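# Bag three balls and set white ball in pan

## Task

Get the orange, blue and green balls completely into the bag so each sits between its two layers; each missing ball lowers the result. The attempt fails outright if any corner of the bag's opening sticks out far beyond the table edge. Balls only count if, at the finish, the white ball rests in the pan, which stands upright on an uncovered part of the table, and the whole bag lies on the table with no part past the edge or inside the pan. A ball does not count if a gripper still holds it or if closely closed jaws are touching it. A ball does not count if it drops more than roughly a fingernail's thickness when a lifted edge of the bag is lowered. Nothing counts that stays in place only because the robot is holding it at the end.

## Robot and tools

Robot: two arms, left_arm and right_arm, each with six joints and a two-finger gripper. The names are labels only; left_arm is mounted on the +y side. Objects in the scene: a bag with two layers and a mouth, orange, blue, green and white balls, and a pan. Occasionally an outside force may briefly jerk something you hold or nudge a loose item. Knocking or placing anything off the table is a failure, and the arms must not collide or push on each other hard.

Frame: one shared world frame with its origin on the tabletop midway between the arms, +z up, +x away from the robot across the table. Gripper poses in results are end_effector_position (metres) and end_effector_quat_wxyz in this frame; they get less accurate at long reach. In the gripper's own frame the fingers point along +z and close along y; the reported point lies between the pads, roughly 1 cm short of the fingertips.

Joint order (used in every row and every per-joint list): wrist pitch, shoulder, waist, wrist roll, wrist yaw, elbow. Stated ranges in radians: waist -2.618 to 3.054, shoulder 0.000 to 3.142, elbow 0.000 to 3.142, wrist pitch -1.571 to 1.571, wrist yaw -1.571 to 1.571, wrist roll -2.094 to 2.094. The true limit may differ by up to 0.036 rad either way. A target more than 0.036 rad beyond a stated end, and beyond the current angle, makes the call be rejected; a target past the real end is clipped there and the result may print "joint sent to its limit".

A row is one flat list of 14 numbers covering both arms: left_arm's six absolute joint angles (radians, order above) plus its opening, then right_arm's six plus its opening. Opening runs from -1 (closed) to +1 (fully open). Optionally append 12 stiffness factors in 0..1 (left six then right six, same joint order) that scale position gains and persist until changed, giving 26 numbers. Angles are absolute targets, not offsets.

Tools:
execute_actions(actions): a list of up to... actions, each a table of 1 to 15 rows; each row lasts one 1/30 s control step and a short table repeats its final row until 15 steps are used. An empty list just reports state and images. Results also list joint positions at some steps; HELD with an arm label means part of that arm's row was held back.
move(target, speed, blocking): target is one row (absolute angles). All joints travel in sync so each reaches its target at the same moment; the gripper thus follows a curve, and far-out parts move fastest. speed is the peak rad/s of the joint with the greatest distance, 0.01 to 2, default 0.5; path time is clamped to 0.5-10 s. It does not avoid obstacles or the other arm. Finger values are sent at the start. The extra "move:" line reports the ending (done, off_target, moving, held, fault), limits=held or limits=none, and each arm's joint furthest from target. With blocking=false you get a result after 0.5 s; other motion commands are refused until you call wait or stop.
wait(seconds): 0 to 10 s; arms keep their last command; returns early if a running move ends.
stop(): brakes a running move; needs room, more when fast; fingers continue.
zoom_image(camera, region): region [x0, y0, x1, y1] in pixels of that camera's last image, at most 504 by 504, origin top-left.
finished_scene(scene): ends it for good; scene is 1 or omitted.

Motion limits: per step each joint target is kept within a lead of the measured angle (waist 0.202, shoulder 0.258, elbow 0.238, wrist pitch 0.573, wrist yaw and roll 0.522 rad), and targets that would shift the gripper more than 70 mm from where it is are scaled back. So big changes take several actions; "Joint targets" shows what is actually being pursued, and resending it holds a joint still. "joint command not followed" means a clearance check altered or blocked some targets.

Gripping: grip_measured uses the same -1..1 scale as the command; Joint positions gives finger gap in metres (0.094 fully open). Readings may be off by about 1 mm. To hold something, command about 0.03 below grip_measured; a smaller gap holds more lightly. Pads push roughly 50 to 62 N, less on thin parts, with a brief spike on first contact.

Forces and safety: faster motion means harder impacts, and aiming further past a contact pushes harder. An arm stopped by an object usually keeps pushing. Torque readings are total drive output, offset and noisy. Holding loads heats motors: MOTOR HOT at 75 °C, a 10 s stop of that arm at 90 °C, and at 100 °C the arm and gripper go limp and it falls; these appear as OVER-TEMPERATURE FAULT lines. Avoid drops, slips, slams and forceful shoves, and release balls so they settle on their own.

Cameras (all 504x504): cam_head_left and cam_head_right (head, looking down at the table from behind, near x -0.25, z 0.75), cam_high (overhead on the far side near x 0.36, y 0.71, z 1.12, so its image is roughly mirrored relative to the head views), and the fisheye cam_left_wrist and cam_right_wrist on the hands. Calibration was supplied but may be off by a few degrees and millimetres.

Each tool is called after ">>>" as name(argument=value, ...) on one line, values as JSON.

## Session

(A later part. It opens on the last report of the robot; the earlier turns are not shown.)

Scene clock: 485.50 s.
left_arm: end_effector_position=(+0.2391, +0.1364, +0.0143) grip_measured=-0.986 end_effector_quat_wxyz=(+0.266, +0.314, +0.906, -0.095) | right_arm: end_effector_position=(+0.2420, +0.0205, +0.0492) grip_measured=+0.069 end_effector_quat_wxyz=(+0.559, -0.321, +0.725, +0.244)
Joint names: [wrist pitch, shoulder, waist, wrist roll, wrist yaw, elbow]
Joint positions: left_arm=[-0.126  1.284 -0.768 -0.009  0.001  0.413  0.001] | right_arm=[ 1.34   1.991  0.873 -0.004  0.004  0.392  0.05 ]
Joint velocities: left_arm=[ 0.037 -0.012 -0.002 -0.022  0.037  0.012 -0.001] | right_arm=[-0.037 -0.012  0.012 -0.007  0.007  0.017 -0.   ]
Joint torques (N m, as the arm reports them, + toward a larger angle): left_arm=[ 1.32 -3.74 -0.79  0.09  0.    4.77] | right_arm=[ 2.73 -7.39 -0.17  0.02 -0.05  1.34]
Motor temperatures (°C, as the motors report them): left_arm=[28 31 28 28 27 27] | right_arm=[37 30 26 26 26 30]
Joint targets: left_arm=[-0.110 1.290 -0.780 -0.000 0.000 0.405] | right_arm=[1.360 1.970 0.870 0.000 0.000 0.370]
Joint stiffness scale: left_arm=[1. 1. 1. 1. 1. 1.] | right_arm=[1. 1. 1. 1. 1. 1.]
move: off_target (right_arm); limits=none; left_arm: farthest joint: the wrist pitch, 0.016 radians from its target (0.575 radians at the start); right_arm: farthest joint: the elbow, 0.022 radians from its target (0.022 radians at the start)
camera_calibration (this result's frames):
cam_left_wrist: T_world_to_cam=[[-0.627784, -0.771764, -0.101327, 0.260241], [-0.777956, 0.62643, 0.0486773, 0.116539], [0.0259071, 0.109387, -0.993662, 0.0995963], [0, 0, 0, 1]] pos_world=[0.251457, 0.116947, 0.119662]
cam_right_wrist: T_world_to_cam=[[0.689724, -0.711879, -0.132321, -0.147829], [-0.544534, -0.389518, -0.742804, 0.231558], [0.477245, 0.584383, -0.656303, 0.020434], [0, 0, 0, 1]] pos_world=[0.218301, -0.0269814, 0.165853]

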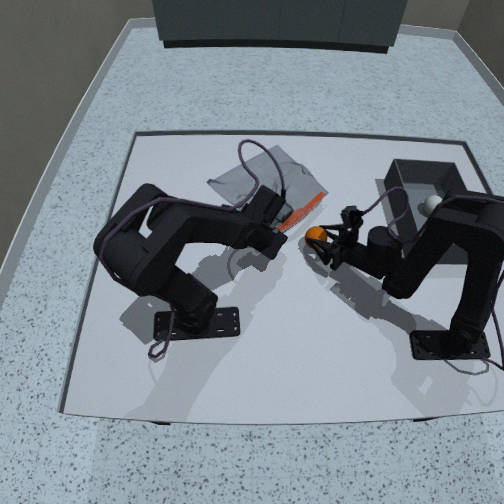

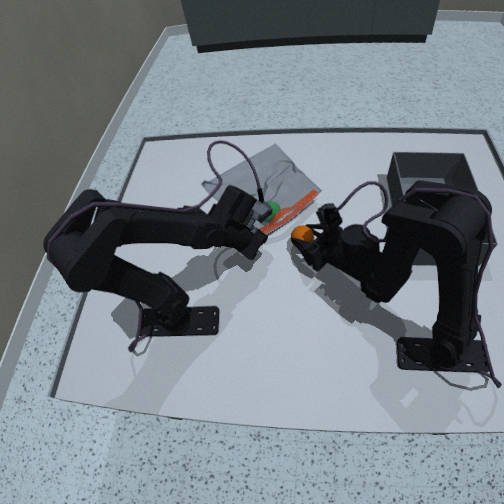

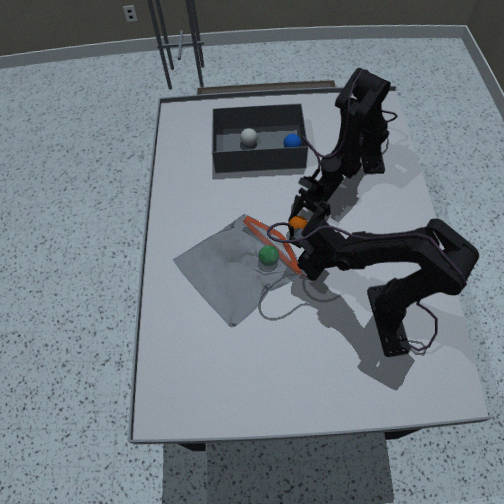

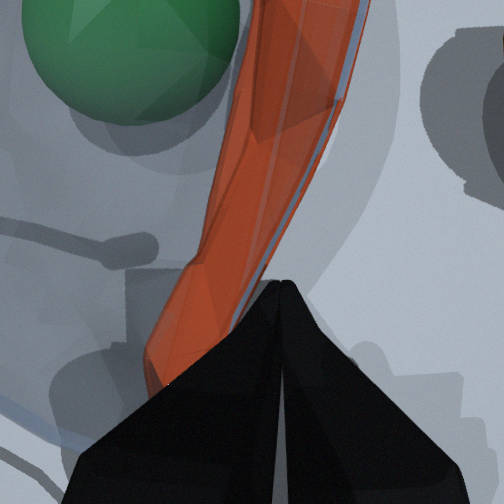

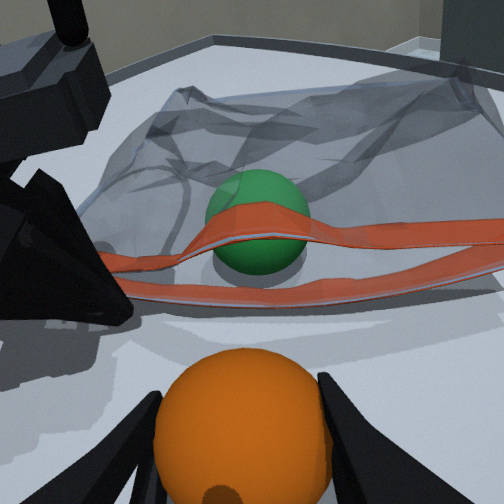

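>>> move(target=[-0.25,1.22,-0.69,-1.4,0,0.50,-1,1.36,1.97,0.87,0,0,0.37,0.06], speed=1.0)

>>> move(target=[-0.11,1.29,-0.69,-1.4,0,0.405,-1,1.36,1.97,0.87,0,0,0.37,0.06], speed=0.3)

Scene clock: 498.97 s.
left_arm: end_effector_position=(+0.2535, +0.1492, +0.0338) grip_measured=-0.986 end_effector_quat_wxyz=(+0.153, -0.366, +0.886, -0.240) | right_arm: end_effector_position=(+0.2420, +0.0205, +0.0492) grip_measured=+0.069 end_effector_quat_wxyz=(+0.559, -0.321, +0.725, +0.244)
Joint names: [wrist pitch, shoulder, waist, wrist roll, wrist yaw, elbow]
Joint positions: left_arm=[-0.23   1.239 -0.702 -1.392  0.001  0.475  0.001] | right_arm=[ 1.34   1.991  0.873 -0.004  0.004  0.392  0.05 ]
Joint velocities: left_arm=[-0.066  0.002  0.022  0.022 -0.022  0.002 -0.001] | right_arm=[-0.007 -0.002  0.007 -0.051  0.066  0.017  0.   ]
Joint torques (N m, as the arm reports them, + toward a larger angle): left_arm=[ 0.97 -5.9   0.8  -0.1   0.01  7.58] | right_arm=[ 2.73 -7.39 -0.17  0.02 -0.05  1.34]
Motor temperatures (°C, as the motors report them): left_arm=[28 31 28 28 27 27] | right_arm=[37 30 26 26 26 30]
Joint targets: left_arm=[-0.250 1.220 -0.690 -1.400 -0.000 0.500] | right_arm=[1.360 1.970 0.870 -0.000 -0.000 0.370]
Joint stiffness scale: left_arm=[1. 1. 1. 1. 1. 1.] | right_arm=[1. 1. 1. 1. 1. 1.]
move: off_target (left_arm, right_arm); limits=none; left_arm: farthest joint: the elbow, 0.025 radians from its target (0.087 radians at the start); right_arm: farthest joint: the elbow, 0.022 radians from its target (0.022 radians at the start)
camera_calibration (this result's frames):
cam_left_wrist: T_world_to_cam=[[0.559694, -0.690373, 0.458396, -0.0510065], [-0.822934, -0.397893, 0.405538, 0.270924], [-0.0975794, -0.604207, -0.79083, 0.248063], [0, 0, 0, 1]] pos_world=[0.275706, 0.222466, 0.109687]
cam_right_wrist: T_world_to_cam=[[0.689724, -0.711879, -0.132321, -0.147829], [-0.544534, -0.389518, -0.742804, 0.231558], [0.477245, 0.584383, -0.656303, 0.020434], [0, 0, 0, 1]] pos_world=[0.218301, -0.0269814, 0.165853]

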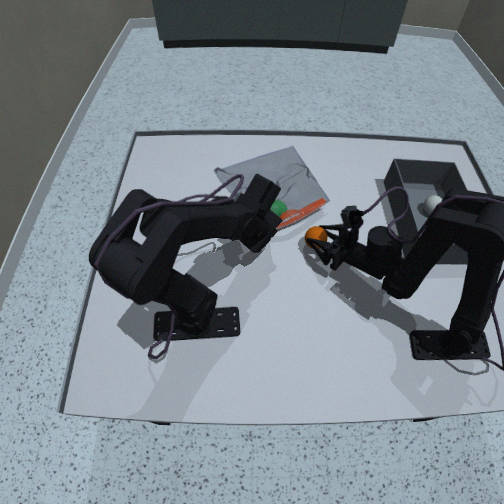

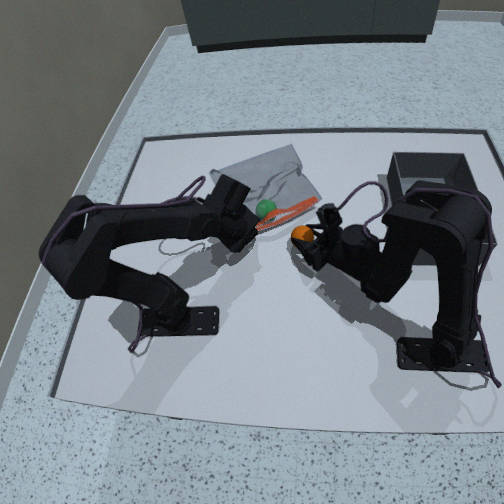

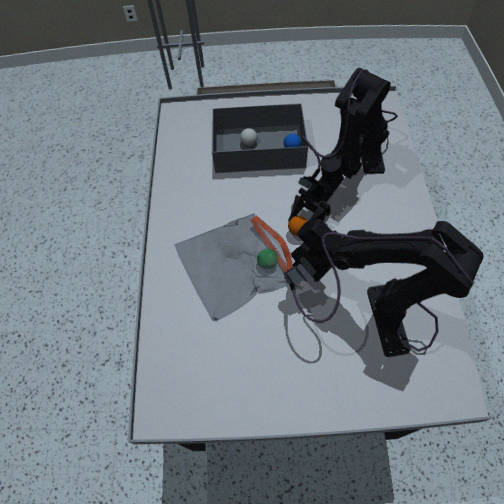

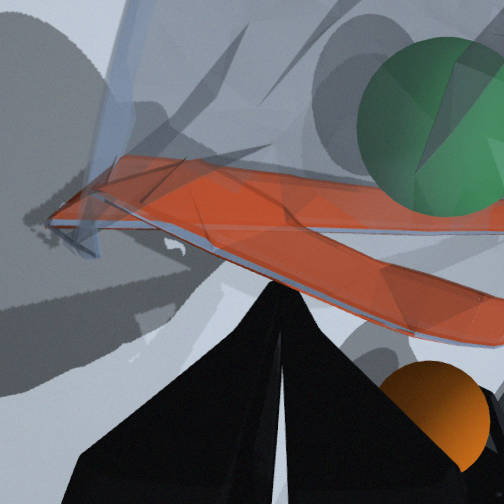

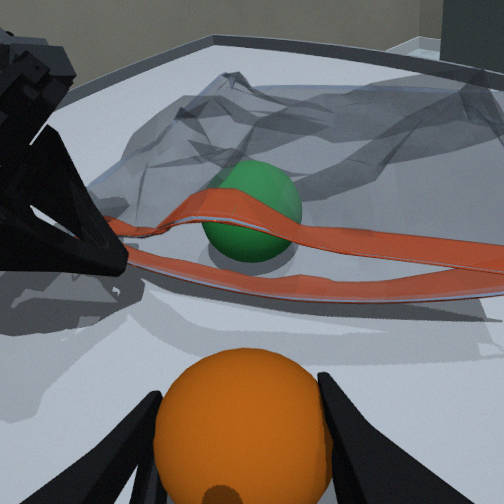

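Scene clock: 500.07 s.
left_arm: end_effector_position=(+0.2512, +0.1508, +0.0152) grip_measured=-0.986 end_effector_quat_wxyz=(+0.154, -0.366, +0.886, -0.240) | right_arm: end_effector_position=(+0.2420, +0.0205, +0.0492) grip_measured=+0.069 end_effector_quat_wxyz=(+0.559, -0.321, +0.725, +0.244)
Joint names: [wrist pitch, shoulder, waist, wrist roll, wrist yaw, elbow]
Joint positions: left_arm=[-0.123  1.284 -0.702 -1.392  0.001  0.414  0.001] | right_arm=[ 1.34   1.991  0.873 -0.004  0.004  0.392  0.05 ]
Joint velocities: left_arm=[ 0.066 -0.002 -0.002 -0.066  0.022  0.002 -0.001] | right_arm=[-0.007  0.007  0.012 -0.007  0.022 -0.002 -0.001]
Joint torques (N m, as the arm reports them, + toward a larger angle): left_arm=[ 1.27 -3.68  0.8  -0.1  -0.01  4.7 ] | right_arm=[ 2.73 -7.38 -0.18  0.02 -0.05  1.33]
Motor temperatures (°C, as the motors report them): left_arm=[28 31 28 28 27 27] | right_arm=[37 30 26 26 26 30]
Joint targets: left_arm=[-0.110 1.290 -0.690 -1.400 0.000 0.405] | right_arm=[1.360 1.970 0.870 -0.000 0.000 0.370]
Joint stiffness scale: left_arm=[1. 1. 1. 1. 1. 1.] | right_arm=[1. 1. 1. 1. 1. 1.]
move: off_target (right_arm); limits=none; left_arm: farthest joint: the wrist pitch, 0.013 radians from its target (0.120 radians at the start); right_arm: farthest joint: the elbow, 0.022 radians from its target (0.022 radians at the start)
camera_calibration (this result's frames):
cam_left_wrist: T_world_to_cam=[[0.55912, -0.689972, 0.459699, -0.040009], [-0.823441, -0.397539, 0.404855, 0.277266], [-0.0965902, -0.604898, -0.790423, 0.233989], [0, 0, 0, 1]] pos_world=[0.273283, 0.224159, 0.0910904]
cam_right_wrist: T_world_to_cam=[[0.689724, -0.711879, -0.132321, -0.147829], [-0.544534, -0.389518, -0.742804, 0.231558], [0.477245, 0.584383, -0.656303, 0.020434], [0, 0, 0, 1]] pos_world=[0.218301, -0.0269814, 0.165853]

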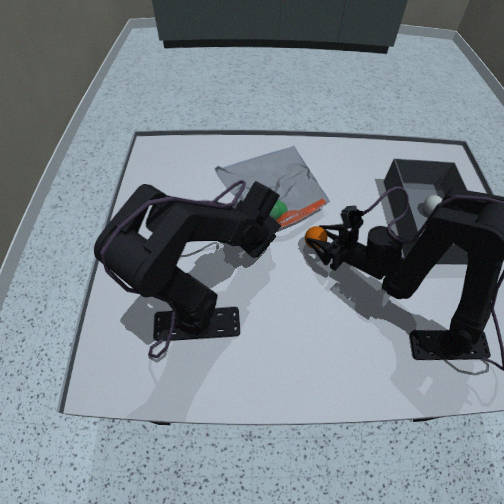

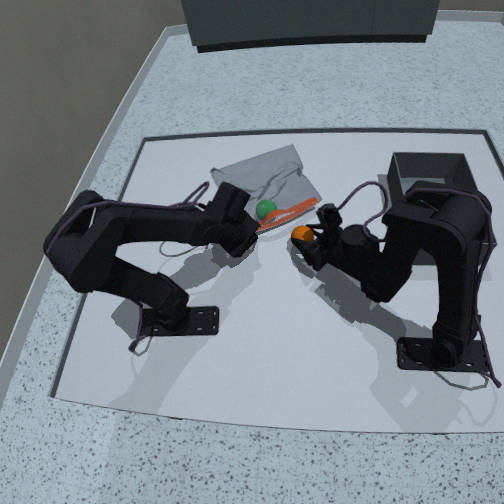

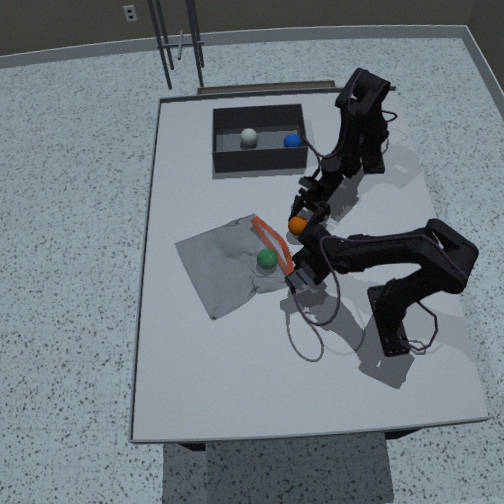

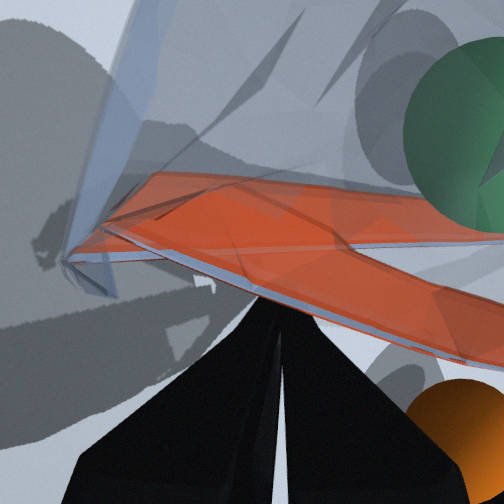

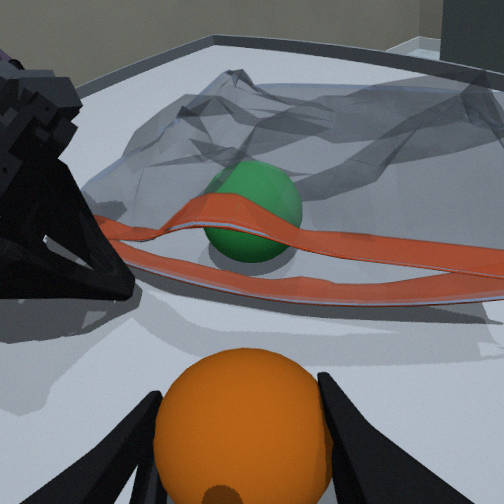

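>>> move(target=[-0.48,1.105,-0.70,-1.4,0,0.615,-1,1.36,1.97,0.87,0,0,0.37,0.06], speed=0.5)

>>> move(target=[-0.48,1.105,-0.605,-1.4,0,0.615,-1,1.36,1.97,0.87,0,0,0.37,0.06], speed=0.3)

>>> move(target=[-0.11,1.29,-0.605,-1.4,0,0.392,-1,1.36,1.97,0.87,0,0,0.37,0.06], speed=0.3)

Scene clock: 509.47 s.
left_arm: end_effector_position=(+0.2504, +0.1513, +0.0776) grip_measured=-0.986 end_effector_quat_wxyz=(+0.155, -0.365, +0.885, -0.243) | right_arm: end_effector_position=(+0.2420, +0.0205, +0.0492) grip_measured=+0.069 end_effector_quat_wxyz=(+0.559, -0.321, +0.725, +0.244)
Joint names: [wrist pitch, shoulder, waist, wrist roll, wrist yaw, elbow]
Joint positions: left_arm=[-0.459  1.12  -0.702 -1.393  0.001  0.593  0.001] | right_arm=[ 1.34   1.991  0.873 -0.004  0.004  0.392  0.05 ]
Joint velocities: left_arm=[ 0.037  0.017  0.017 -0.037 -0.007 -0.002  0.001] | right_arm=[ 0.051 -0.002  0.007  0.022 -0.022 -0.007  0.001]
Joint torques (N m, as the arm reports them, + toward a larger angle): left_arm=[ 1.   -4.98  0.17 -0.11  0.01  7.74] | right_arm=[ 2.73 -7.4  -0.17  0.02 -0.05  1.34]
Motor temperatures (°C, as the motors report them): left_arm=[29 30 28 28 27 27] | right_arm=[38 30 26 26 26 30]
Joint targets: left_arm=[-0.480 1.105 -0.700 -1.400 -0.000 0.615] | right_arm=[1.360 1.970 0.870 -0.000 0.000 0.370]
Joint stiffness scale: left_arm=[1. 1. 1. 1. 1. 1.] | right_arm=[1. 1. 1. 1. 1. 1.]
move: off_target (left_arm, right_arm); limits=none; left_arm: farthest joint: the elbow, 0.022 radians from its target (0.201 radians at the start); right_arm: farthest joint: the elbow, 0.022 radians from its target (0.022 radians at the start)
camera_calibration (this result's frames):
cam_left_wrist: T_world_to_cam=[[0.557082, -0.688099, 0.464951, -0.0680565], [-0.825286, -0.396323, 0.402284, 0.252052], [-0.0925406, -0.607822, -0.788662, 0.282858], [0, 0, 0, 1]] pos_world=[0.272104, 0.224992, 0.153326]
cam_right_wrist: T_world_to_cam=[[0.689724, -0.711879, -0.132321, -0.147829], [-0.544534, -0.389518, -0.742804, 0.231558], [0.477245, 0.584383, -0.656303, 0.020434], [0, 0, 0, 1]] pos_world=[0.218301, -0.0269814, 0.165853]

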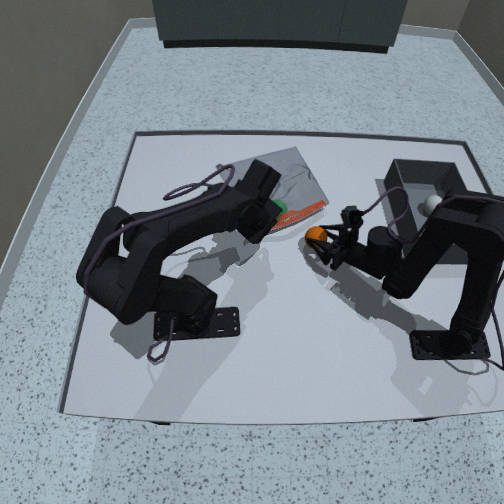

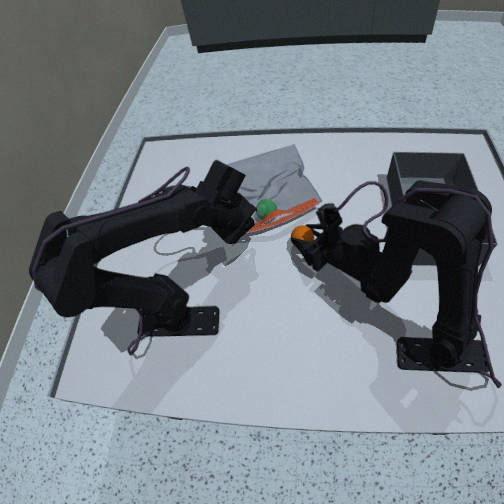

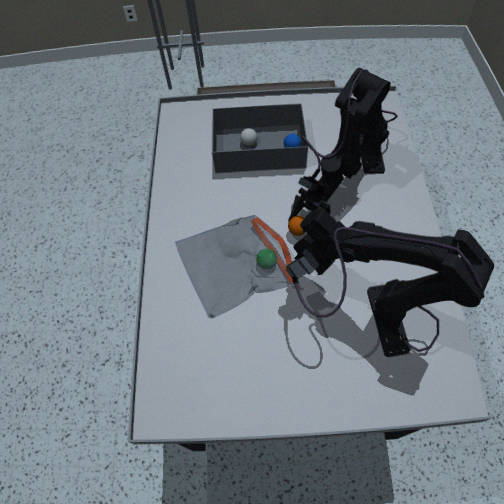

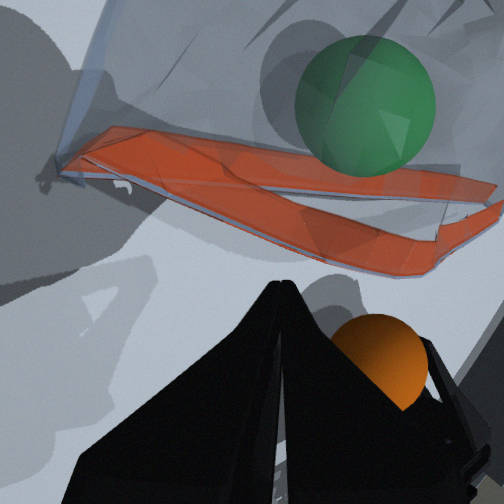

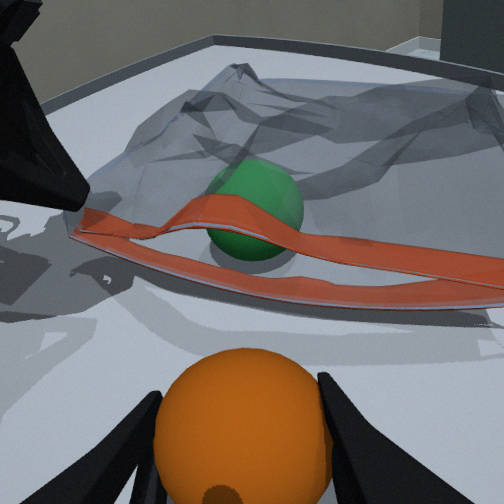

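Scene clock: 510.23 s.
left_arm: end_effector_position=(+0.2633, +0.1718, +0.0776) grip_measured=-0.986 end_effector_quat_wxyz=(+0.165, -0.403, +0.869, -0.236) | right_arm: end_effector_position=(+0.2420, +0.0205, +0.0492) grip_measured=+0.069 end_effector_quat_wxyz=(+0.559, -0.321, +0.725, +0.244)
Joint names: [wrist pitch, shoulder, waist, wrist roll, wrist yaw, elbow]
Joint positions: left_arm=[-0.46   1.12  -0.616 -1.393  0.002  0.593  0.001] | right_arm=[ 1.34   1.991  0.873 -0.004  0.004  0.392  0.05 ]
Joint velocities: left_arm=[ 0.022 -0.007 -0.002 -0.022  0.007 -0.017  0.001] | right_arm=[-0.037 -0.002 -0.002 -0.051 -0.007  0.012 -0.001]
Joint torques (N m, as the arm reports them, + toward a larger angle): left_arm=[ 0.97 -4.96  0.78 -0.11 -0.01  7.79] | right_arm=[ 2.73 -7.39 -0.17  0.02 -0.05  1.34]
Motor temperatures (°C, as the motors report them): left_arm=[29 30 28 28 27 27] | right_arm=[38 30 26 26 26 30]
Joint targets: left_arm=[-0.480 1.105 -0.605 -1.400 0.000 0.615] | right_arm=[1.360 1.970 0.870 -0.000 0.000 0.370]
Joint stiffness scale: left_arm=[1. 1. 1. 1. 1. 1.] | right_arm=[1. 1. 1. 1. 1. 1.]
move: off_target (left_arm, right_arm); limits=none; left_arm: farthest joint: the elbow, 0.022 radians from its target (0.022 radians at the start); right_arm: farthest joint: the elbow, 0.022 radians from its target (0.022 radians at the start)
camera_calibration (this result's frames):
cam_left_wrist: T_world_to_cam=[[0.614175, -0.637668, 0.464939, -0.0847923], [-0.788097, -0.464882, 0.40347, 0.272714], [-0.041138, -0.614218, -0.788064, 0.283986], [0, 0, 0, 1]] pos_world=[0.278685, 0.24714, 0.15319]
cam_right_wrist: T_world_to_cam=[[0.689724, -0.711879, -0.132321, -0.147829], [-0.544534, -0.389518, -0.742804, 0.231558], [0.477245, 0.584383, -0.656303, 0.020434], [0, 0, 0, 1]] pos_world=[0.218301, -0.0269814, 0.165853]

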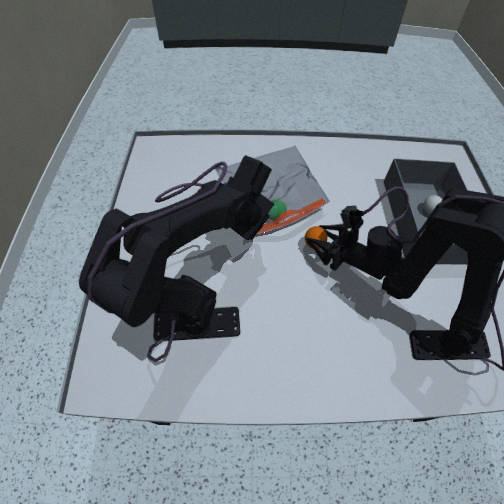

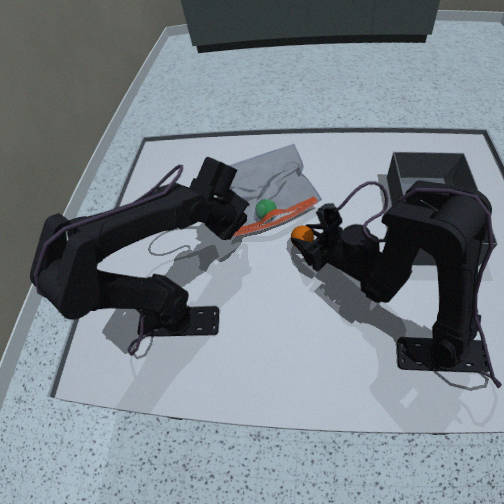

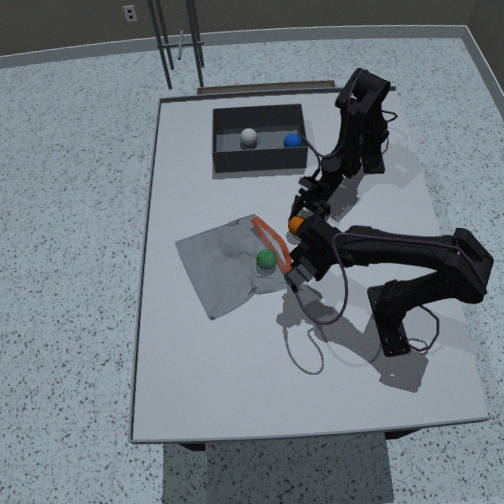

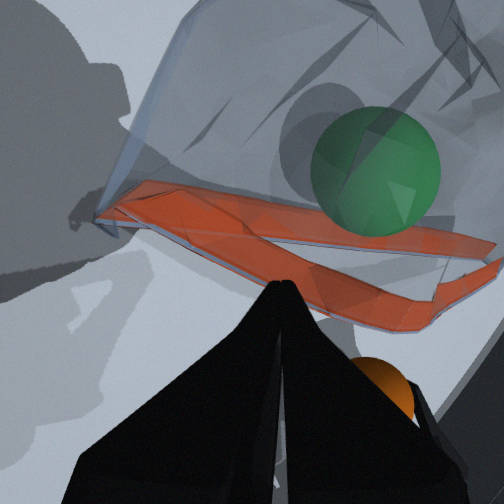

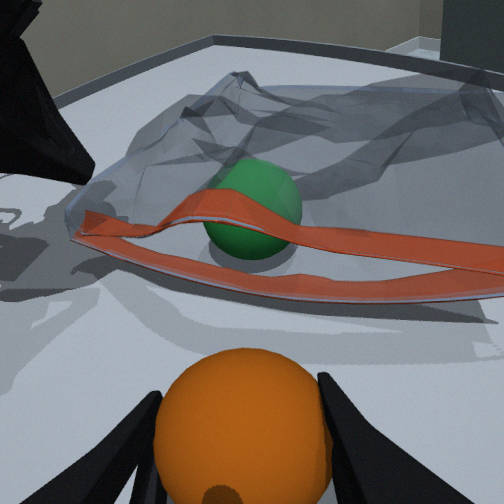

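Scene clock: 512.10 s.
left_arm: end_effector_position=(+0.2603, +0.1736, +0.0111) grip_measured=-0.986 end_effector_quat_wxyz=(+0.160, -0.404, +0.871, -0.229) | right_arm: end_effector_position=(+0.2420, +0.0205, +0.0492) grip_measured=+0.069 end_effector_quat_wxyz=(+0.559, -0.321, +0.725, +0.244)
Joint names: [wrist pitch, shoulder, waist, wrist roll, wrist yaw, elbow]
Joint positions: left_arm=[-0.123  1.284 -0.616 -1.393  0.002  0.402  0.001] | right_arm=[ 1.34   1.991  0.873 -0.004  0.004  0.392  0.05 ]
Joint velocities: left_arm=[ 0.037 -0.002  0.002 -0.081 -0.081  0.007 -0.   ] | right_arm=[-0.051  0.007 -0.002  0.037 -0.007  0.012 -0.001]
Joint torques (N m, as the arm reports them, + toward a larger angle): left_arm=[ 1.25 -3.65  0.72 -0.11  0.    4.62] | right_arm=[ 2.73 -7.39 -0.18  0.02 -0.05  1.34]
Motor temperatures (°C, as the motors report them): left_arm=[29 30 28 28 27 27] | right_arm=[38 30 26 26 26 30]
Joint targets: left_arm=[-0.110 1.290 -0.605 -1.400 -0.000 0.392] | right_arm=[1.360 1.970 0.870 0.000 0.000 0.370]
Joint stiffness scale: left_arm=[1. 1. 1. 1. 1. 1.] | right_arm=[1. 1. 1. 1. 1. 1.]
move: off_target (right_arm); limits=none; left_arm: farthest joint: the wrist pitch, 0.013 radians from its target (0.350 radians at the start); right_arm: farthest joint: the elbow, 0.022 radians from its target (0.022 radians at the start)
camera_calibration (this result's frames):
cam_left_wrist: T_world_to_cam=[[0.621277, -0.641766, 0.449613, -0.0519179], [-0.781769, -0.468534, 0.411478, 0.296891], [-0.0534135, -0.607135, -0.792801, 0.234537], [0, 0, 0, 1]] pos_world=[0.276883, 0.24818, 0.0871199]
cam_right_wrist: T_world_to_cam=[[0.689724, -0.711879, -0.132321, -0.147829], [-0.544534, -0.389518, -0.742804, 0.231558], [0.477245, 0.584383, -0.656303, 0.020434], [0, 0, 0, 1]] pos_world=[0.218301, -0.0269814, 0.165853]

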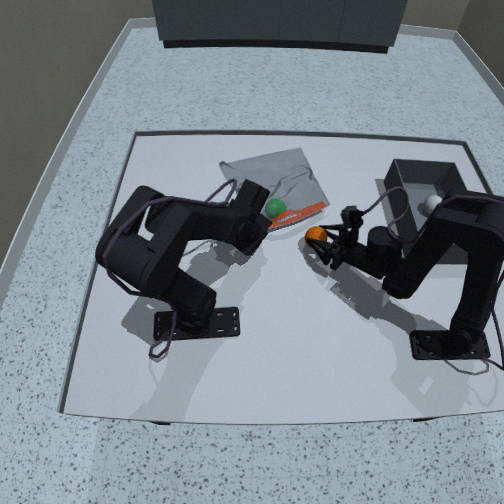

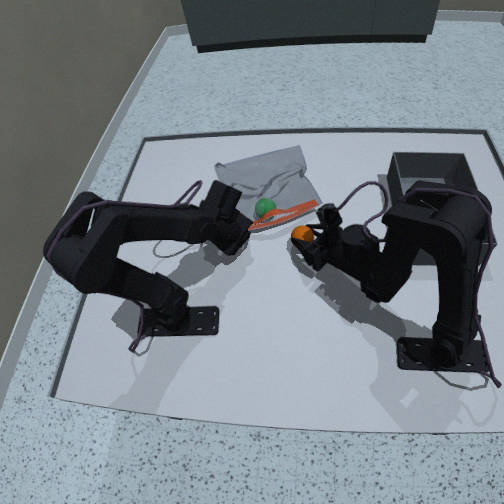

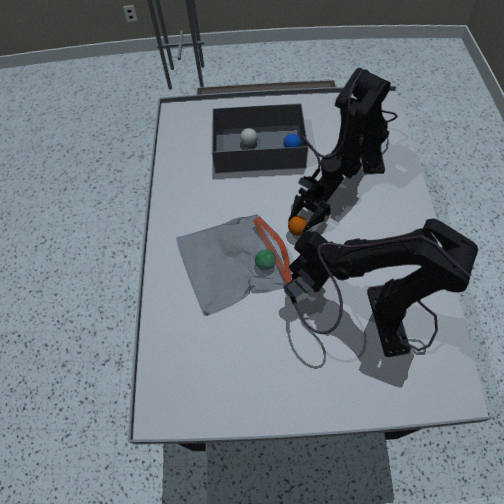

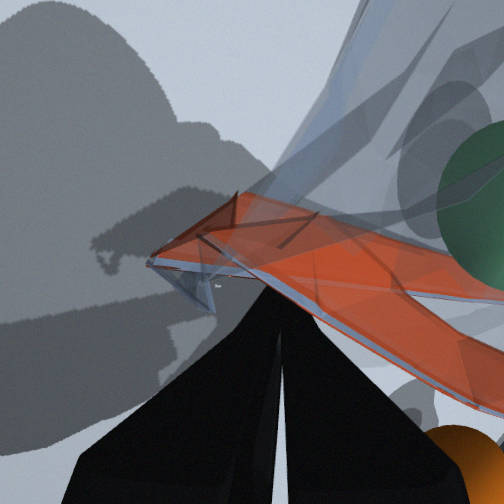

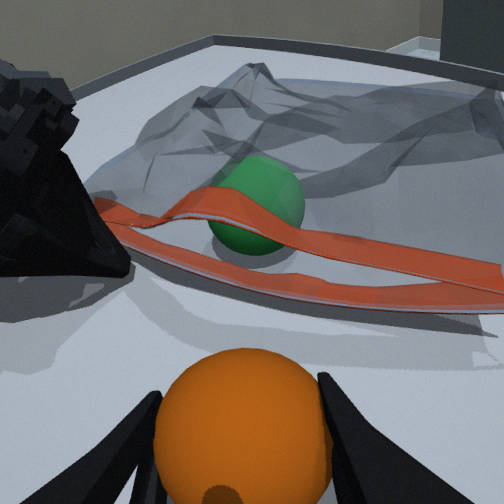

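>>> move(target=[-0.48,1.105,-0.615,-1.4,0,0.615,-1,1.36,1.97,0.87,0,0,0.37,0.06], speed=0.5)

>>> move(target=[-0.42,1.225,-0.545,-1.4,0,0.675,-1,1.36,1.97,0.87,0,0,0.37,0.06], speed=0.3)

>>> move(target=[-0.08,1.43,-0.545,-1.4,0,0.462,-1,1.36,1.97,0.87,0,0,0.37,0.06], speed=0.3)

Scene clock: 518.40 s.
left_arm: end_effector_position=(+0.2633, +0.1718, +0.0776) grip_measured=-0.986 end_effector_quat_wxyz=(+0.165, -0.403, +0.869, -0.236) | right_arm: end_effector_position=(+0.2420, +0.0205, +0.0492) grip_measured=+0.069 end_effector_quat_wxyz=(+0.559, -0.321, +0.725, +0.244)
Joint names: [wrist pitch, shoulder, waist, wrist roll, wrist yaw, elbow]
Joint positions: left_arm=[-0.46   1.12  -0.616 -1.393  0.002  0.593  0.001] | right_arm=[ 1.34   1.991  0.873 -0.004  0.004  0.392  0.05 ]
Joint velocities: left_arm=[ 0.051  0.002  0.002 -0.022  0.022 -0.022 -0.001] | right_arm=[ 0.022 -0.002 -0.007 -0.081 -0.037 -0.007 -0.   ]
Joint torques (N m, as the arm reports them, + toward a larger angle): left_arm=[ 0.97 -4.95  0.05 -0.1  -0.02  7.74] | right_arm=[ 2.73 -7.39 -0.17  0.02 -0.05  1.33]
Motor temperatures (°C, as the motors report them): left_arm=[29 30 28 28 27 27] | right_arm=[38 30 26 26 26 30]
Joint targets: left_arm=[-0.480 1.105 -0.615 -1.400 0.000 0.615] | right_arm=[1.360 1.970 0.870 0.000 -0.000 0.370]
Joint stiffness scale: left_arm=[1. 1. 1. 1. 1. 1.] | right_arm=[1. 1. 1. 1. 1. 1.]
move: off_target (left_arm, right_arm); limits=none; left_arm: farthest joint: the elbow, 0.022 radians from its target (0.213 radians at the start); right_arm: farthest joint: the elbow, 0.022 radians from its target (0.022 radians at the start)
camera_calibration (this result's frames):
cam_left_wrist: T_world_to_cam=[[0.614175, -0.637668, 0.464939, -0.0847923], [-0.788097, -0.464882, 0.40347, 0.272714], [-0.041138, -0.614218, -0.788064, 0.283986], [0, 0, 0, 1]] pos_world=[0.278685, 0.24714, 0.15319]
cam_right_wrist: T_world_to_cam=[[0.689724, -0.711879, -0.132321, -0.147829], [-0.544534, -0.389518, -0.742804, 0.231558], [0.477245, 0.584383, -0.656303, 0.020434], [0, 0, 0, 1]] pos_world=[0.218301, -0.0269814, 0.165853]

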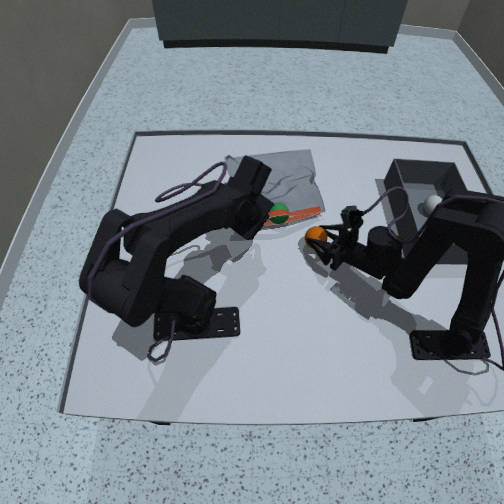

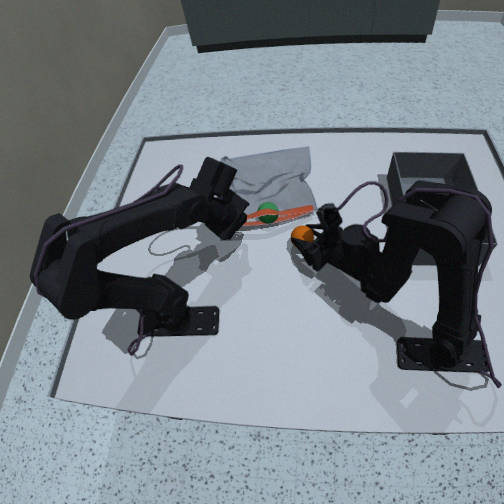

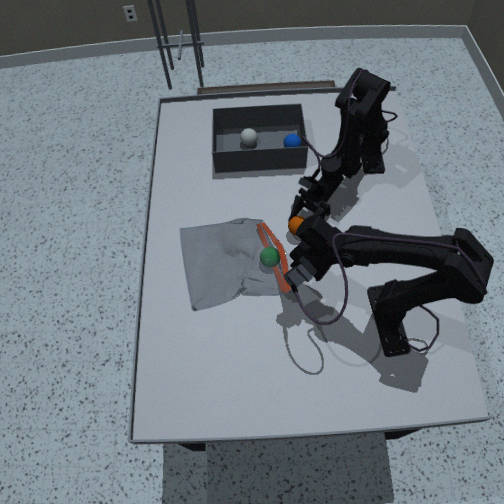

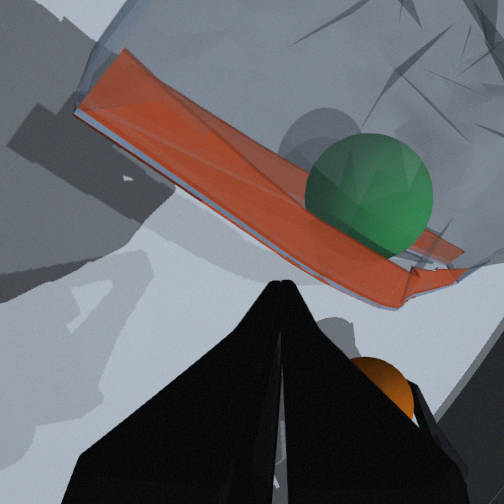

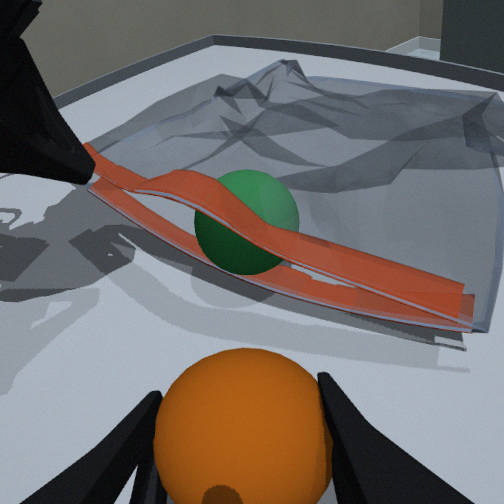

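Scene clock: 519.20 s.
left_arm: end_effector_position=(+0.2874, +0.1786, +0.0764) grip_measured=-0.986 end_effector_quat_wxyz=(+0.168, -0.429, +0.858, -0.227) | right_arm: end_effector_position=(+0.2420, +0.0205, +0.0492) grip_measured=+0.069 end_effector_quat_wxyz=(+0.559, -0.321, +0.725, +0.244)
Joint names: [wrist pitch, shoulder, waist, wrist roll, wrist yaw, elbow]
Joint positions: left_arm=[-0.432  1.218 -0.557 -1.393  0.003  0.651  0.001] | right_arm=[ 1.34   1.991  0.873 -0.004  0.004  0.392  0.05 ]
Joint velocities: left_arm=[-0.007  0.002  0.012 -0.081 -0.051 -0.022  0.   ] | right_arm=[ 0.037 -0.007 -0.012 -0.051  0.007  0.012 -0.   ]
Joint torques (N m, as the arm reports them, + toward a larger angle): left_arm=[ 1.26 -3.77  0.71 -0.11 -0.01  7.94] | right_arm=[ 2.74 -7.39 -0.17  0.02 -0.04  1.34]
Motor temperatures (°C, as the motors report them): left_arm=[29 30 28 28 27 27] | right_arm=[38 30 26 26 26 30]
Joint targets: left_arm=[-0.420 1.225 -0.545 -1.400 -0.000 0.675] | right_arm=[1.360 1.970 0.870 0.000 0.000 0.370]
Joint stiffness scale: left_arm=[1. 1. 1. 1. 1. 1.] | right_arm=[1. 1. 1. 1. 1. 1.]
move: off_target (left_arm, right_arm); limits=none; left_arm: farthest joint: the elbow, 0.024 radians from its target (0.082 radians at the start); right_arm: farthest joint: the elbow, 0.022 radians from its target (0.022 radians at the start)
camera_calibration (this result's frames):
cam_left_wrist: T_world_to_cam=[[0.655973, -0.602527, 0.454599, -0.112274], [-0.754665, -0.512877, 0.409192, 0.293887], [-0.0133959, -0.611489, -0.79114, 0.27993], [0, 0, 0, 1]] pos_world=[0.299185, 0.254254, 0.152247]
cam_right_wrist: T_world_to_cam=[[0.689724, -0.711879, -0.132321, -0.147829], [-0.544534, -0.389518, -0.742804, 0.231558], [0.477245, 0.584383, -0.656303, 0.020434], [0, 0, 0, 1]] pos_world=[0.218301, -0.0269814, 0.165853]

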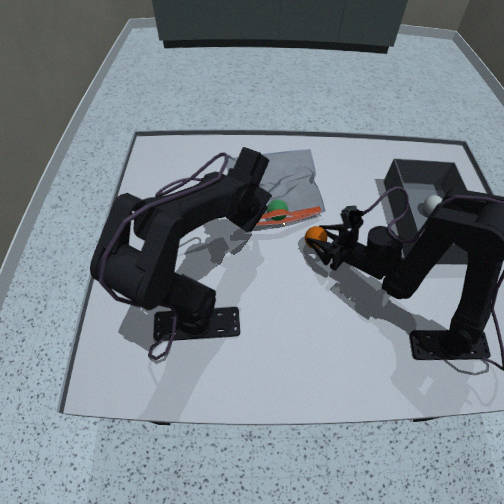

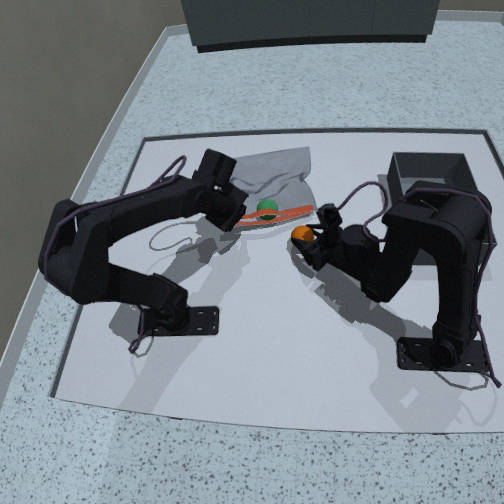

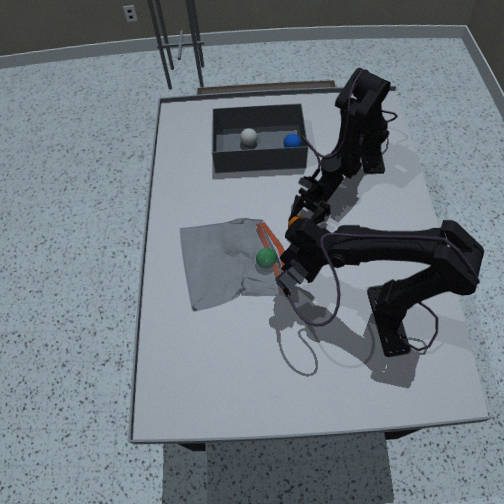

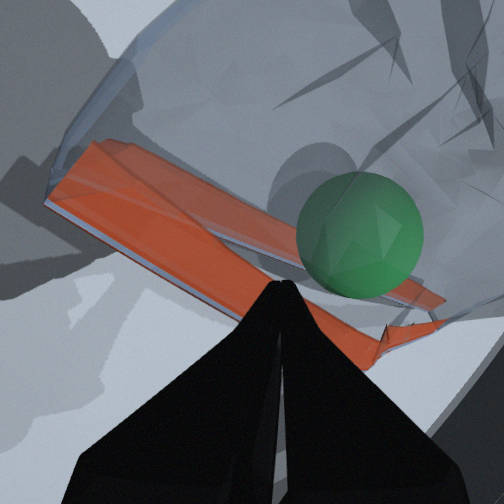

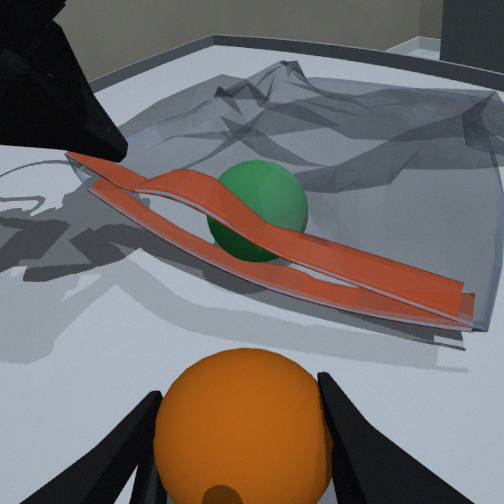

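Scene clock: 520.97 s.
left_arm: end_effector_position=(+0.2883, +0.1781, +0.0060) grip_measured=-0.987 end_effector_quat_wxyz=(+0.162, -0.431, +0.860, -0.219) | right_arm: end_effector_position=(+0.2420, +0.0205, +0.0492) grip_measured=+0.069 end_effector_quat_wxyz=(+0.559, -0.321, +0.725, +0.244)
Joint names: [wrist pitch, shoulder, waist, wrist roll, wrist yaw, elbow]
Joint positions: left_arm=[-0.081  1.416 -0.557 -1.393  0.003  0.479  0.001] | right_arm=[ 1.34   1.991  0.873 -0.004  0.004  0.392  0.05 ]
Joint velocities: left_arm=[ 0.095  0.012 -0.012 -0.037 -0.007 -0.007 -0.   ] | right_arm=[ 0.051  0.007  0.017 -0.007  0.007  0.017 -0.001]
Joint torques (N m, as the arm reports them, + toward a larger angle): left_arm=[ 1.17 -3.96  0.74 -0.1  -0.01  3.91] | right_arm=[ 2.73 -7.38 -0.16  0.02 -0.05  1.34]
Motor temperatures (°C, as the motors report them): left_arm=[29 30 28 28 27 27] | right_arm=[38 30 26 26 26 30]
Joint targets: left_arm=[-0.080 1.430 -0.545 -1.400 -0.000 0.462] | right_arm=[1.360 1.970 0.870 -0.000 -0.000 0.370]
Joint stiffness scale: left_arm=[1. 1. 1. 1. 1. 1.] | right_arm=[1. 1. 1. 1. 1. 1.]
move: off_target (right_arm); limits=none; left_arm: farthest joint: the elbow, 0.017 radians from its target (0.189 radians at the start); right_arm: farthest joint: the elbow, 0.022 radians from its target (0.022 radians at the start)
camera_calibration (this result's frames):
cam_left_wrist: T_world_to_cam=[[0.663974, -0.606117, 0.437904, -0.0826663], [-0.747265, -0.516644, 0.417941, 0.321595], [-0.0270807, -0.604732, -0.795968, 0.226774], [0, 0, 0, 1]] pos_world=[0.301346, 0.253182, 0.0822968]
cam_right_wrist: T_world_to_cam=[[0.689724, -0.711879, -0.132321, -0.147829], [-0.544534, -0.389518, -0.742804, 0.231558], [0.477245, 0.584383, -0.656303, 0.020434], [0, 0, 0, 1]] pos_world=[0.218301, -0.0269814, 0.165853]

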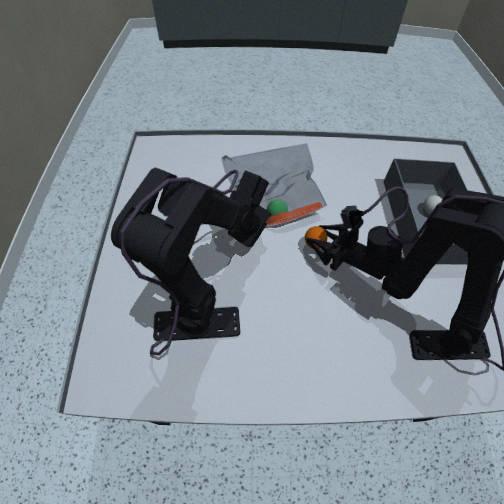

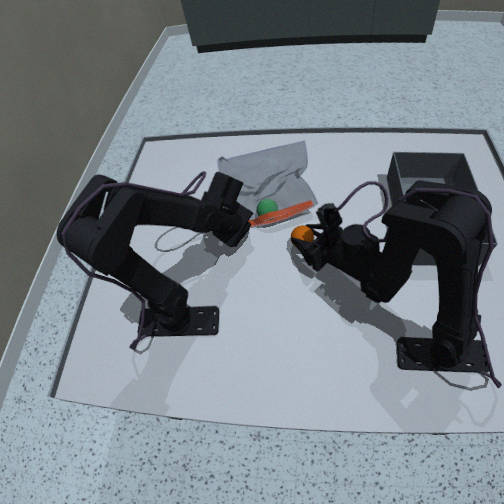

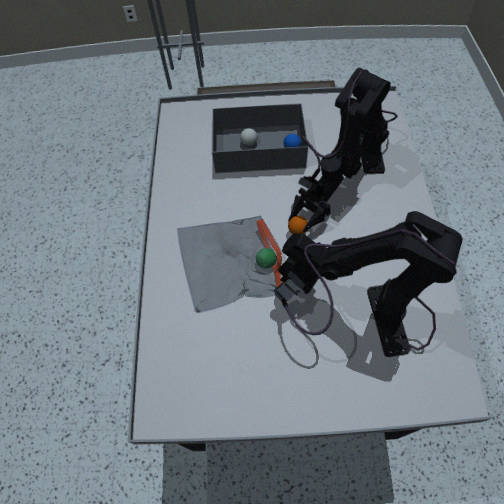

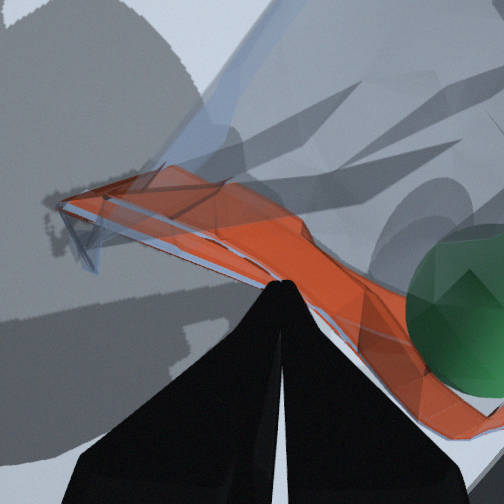

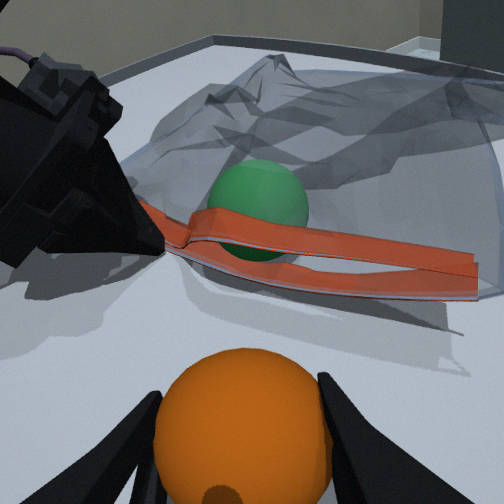

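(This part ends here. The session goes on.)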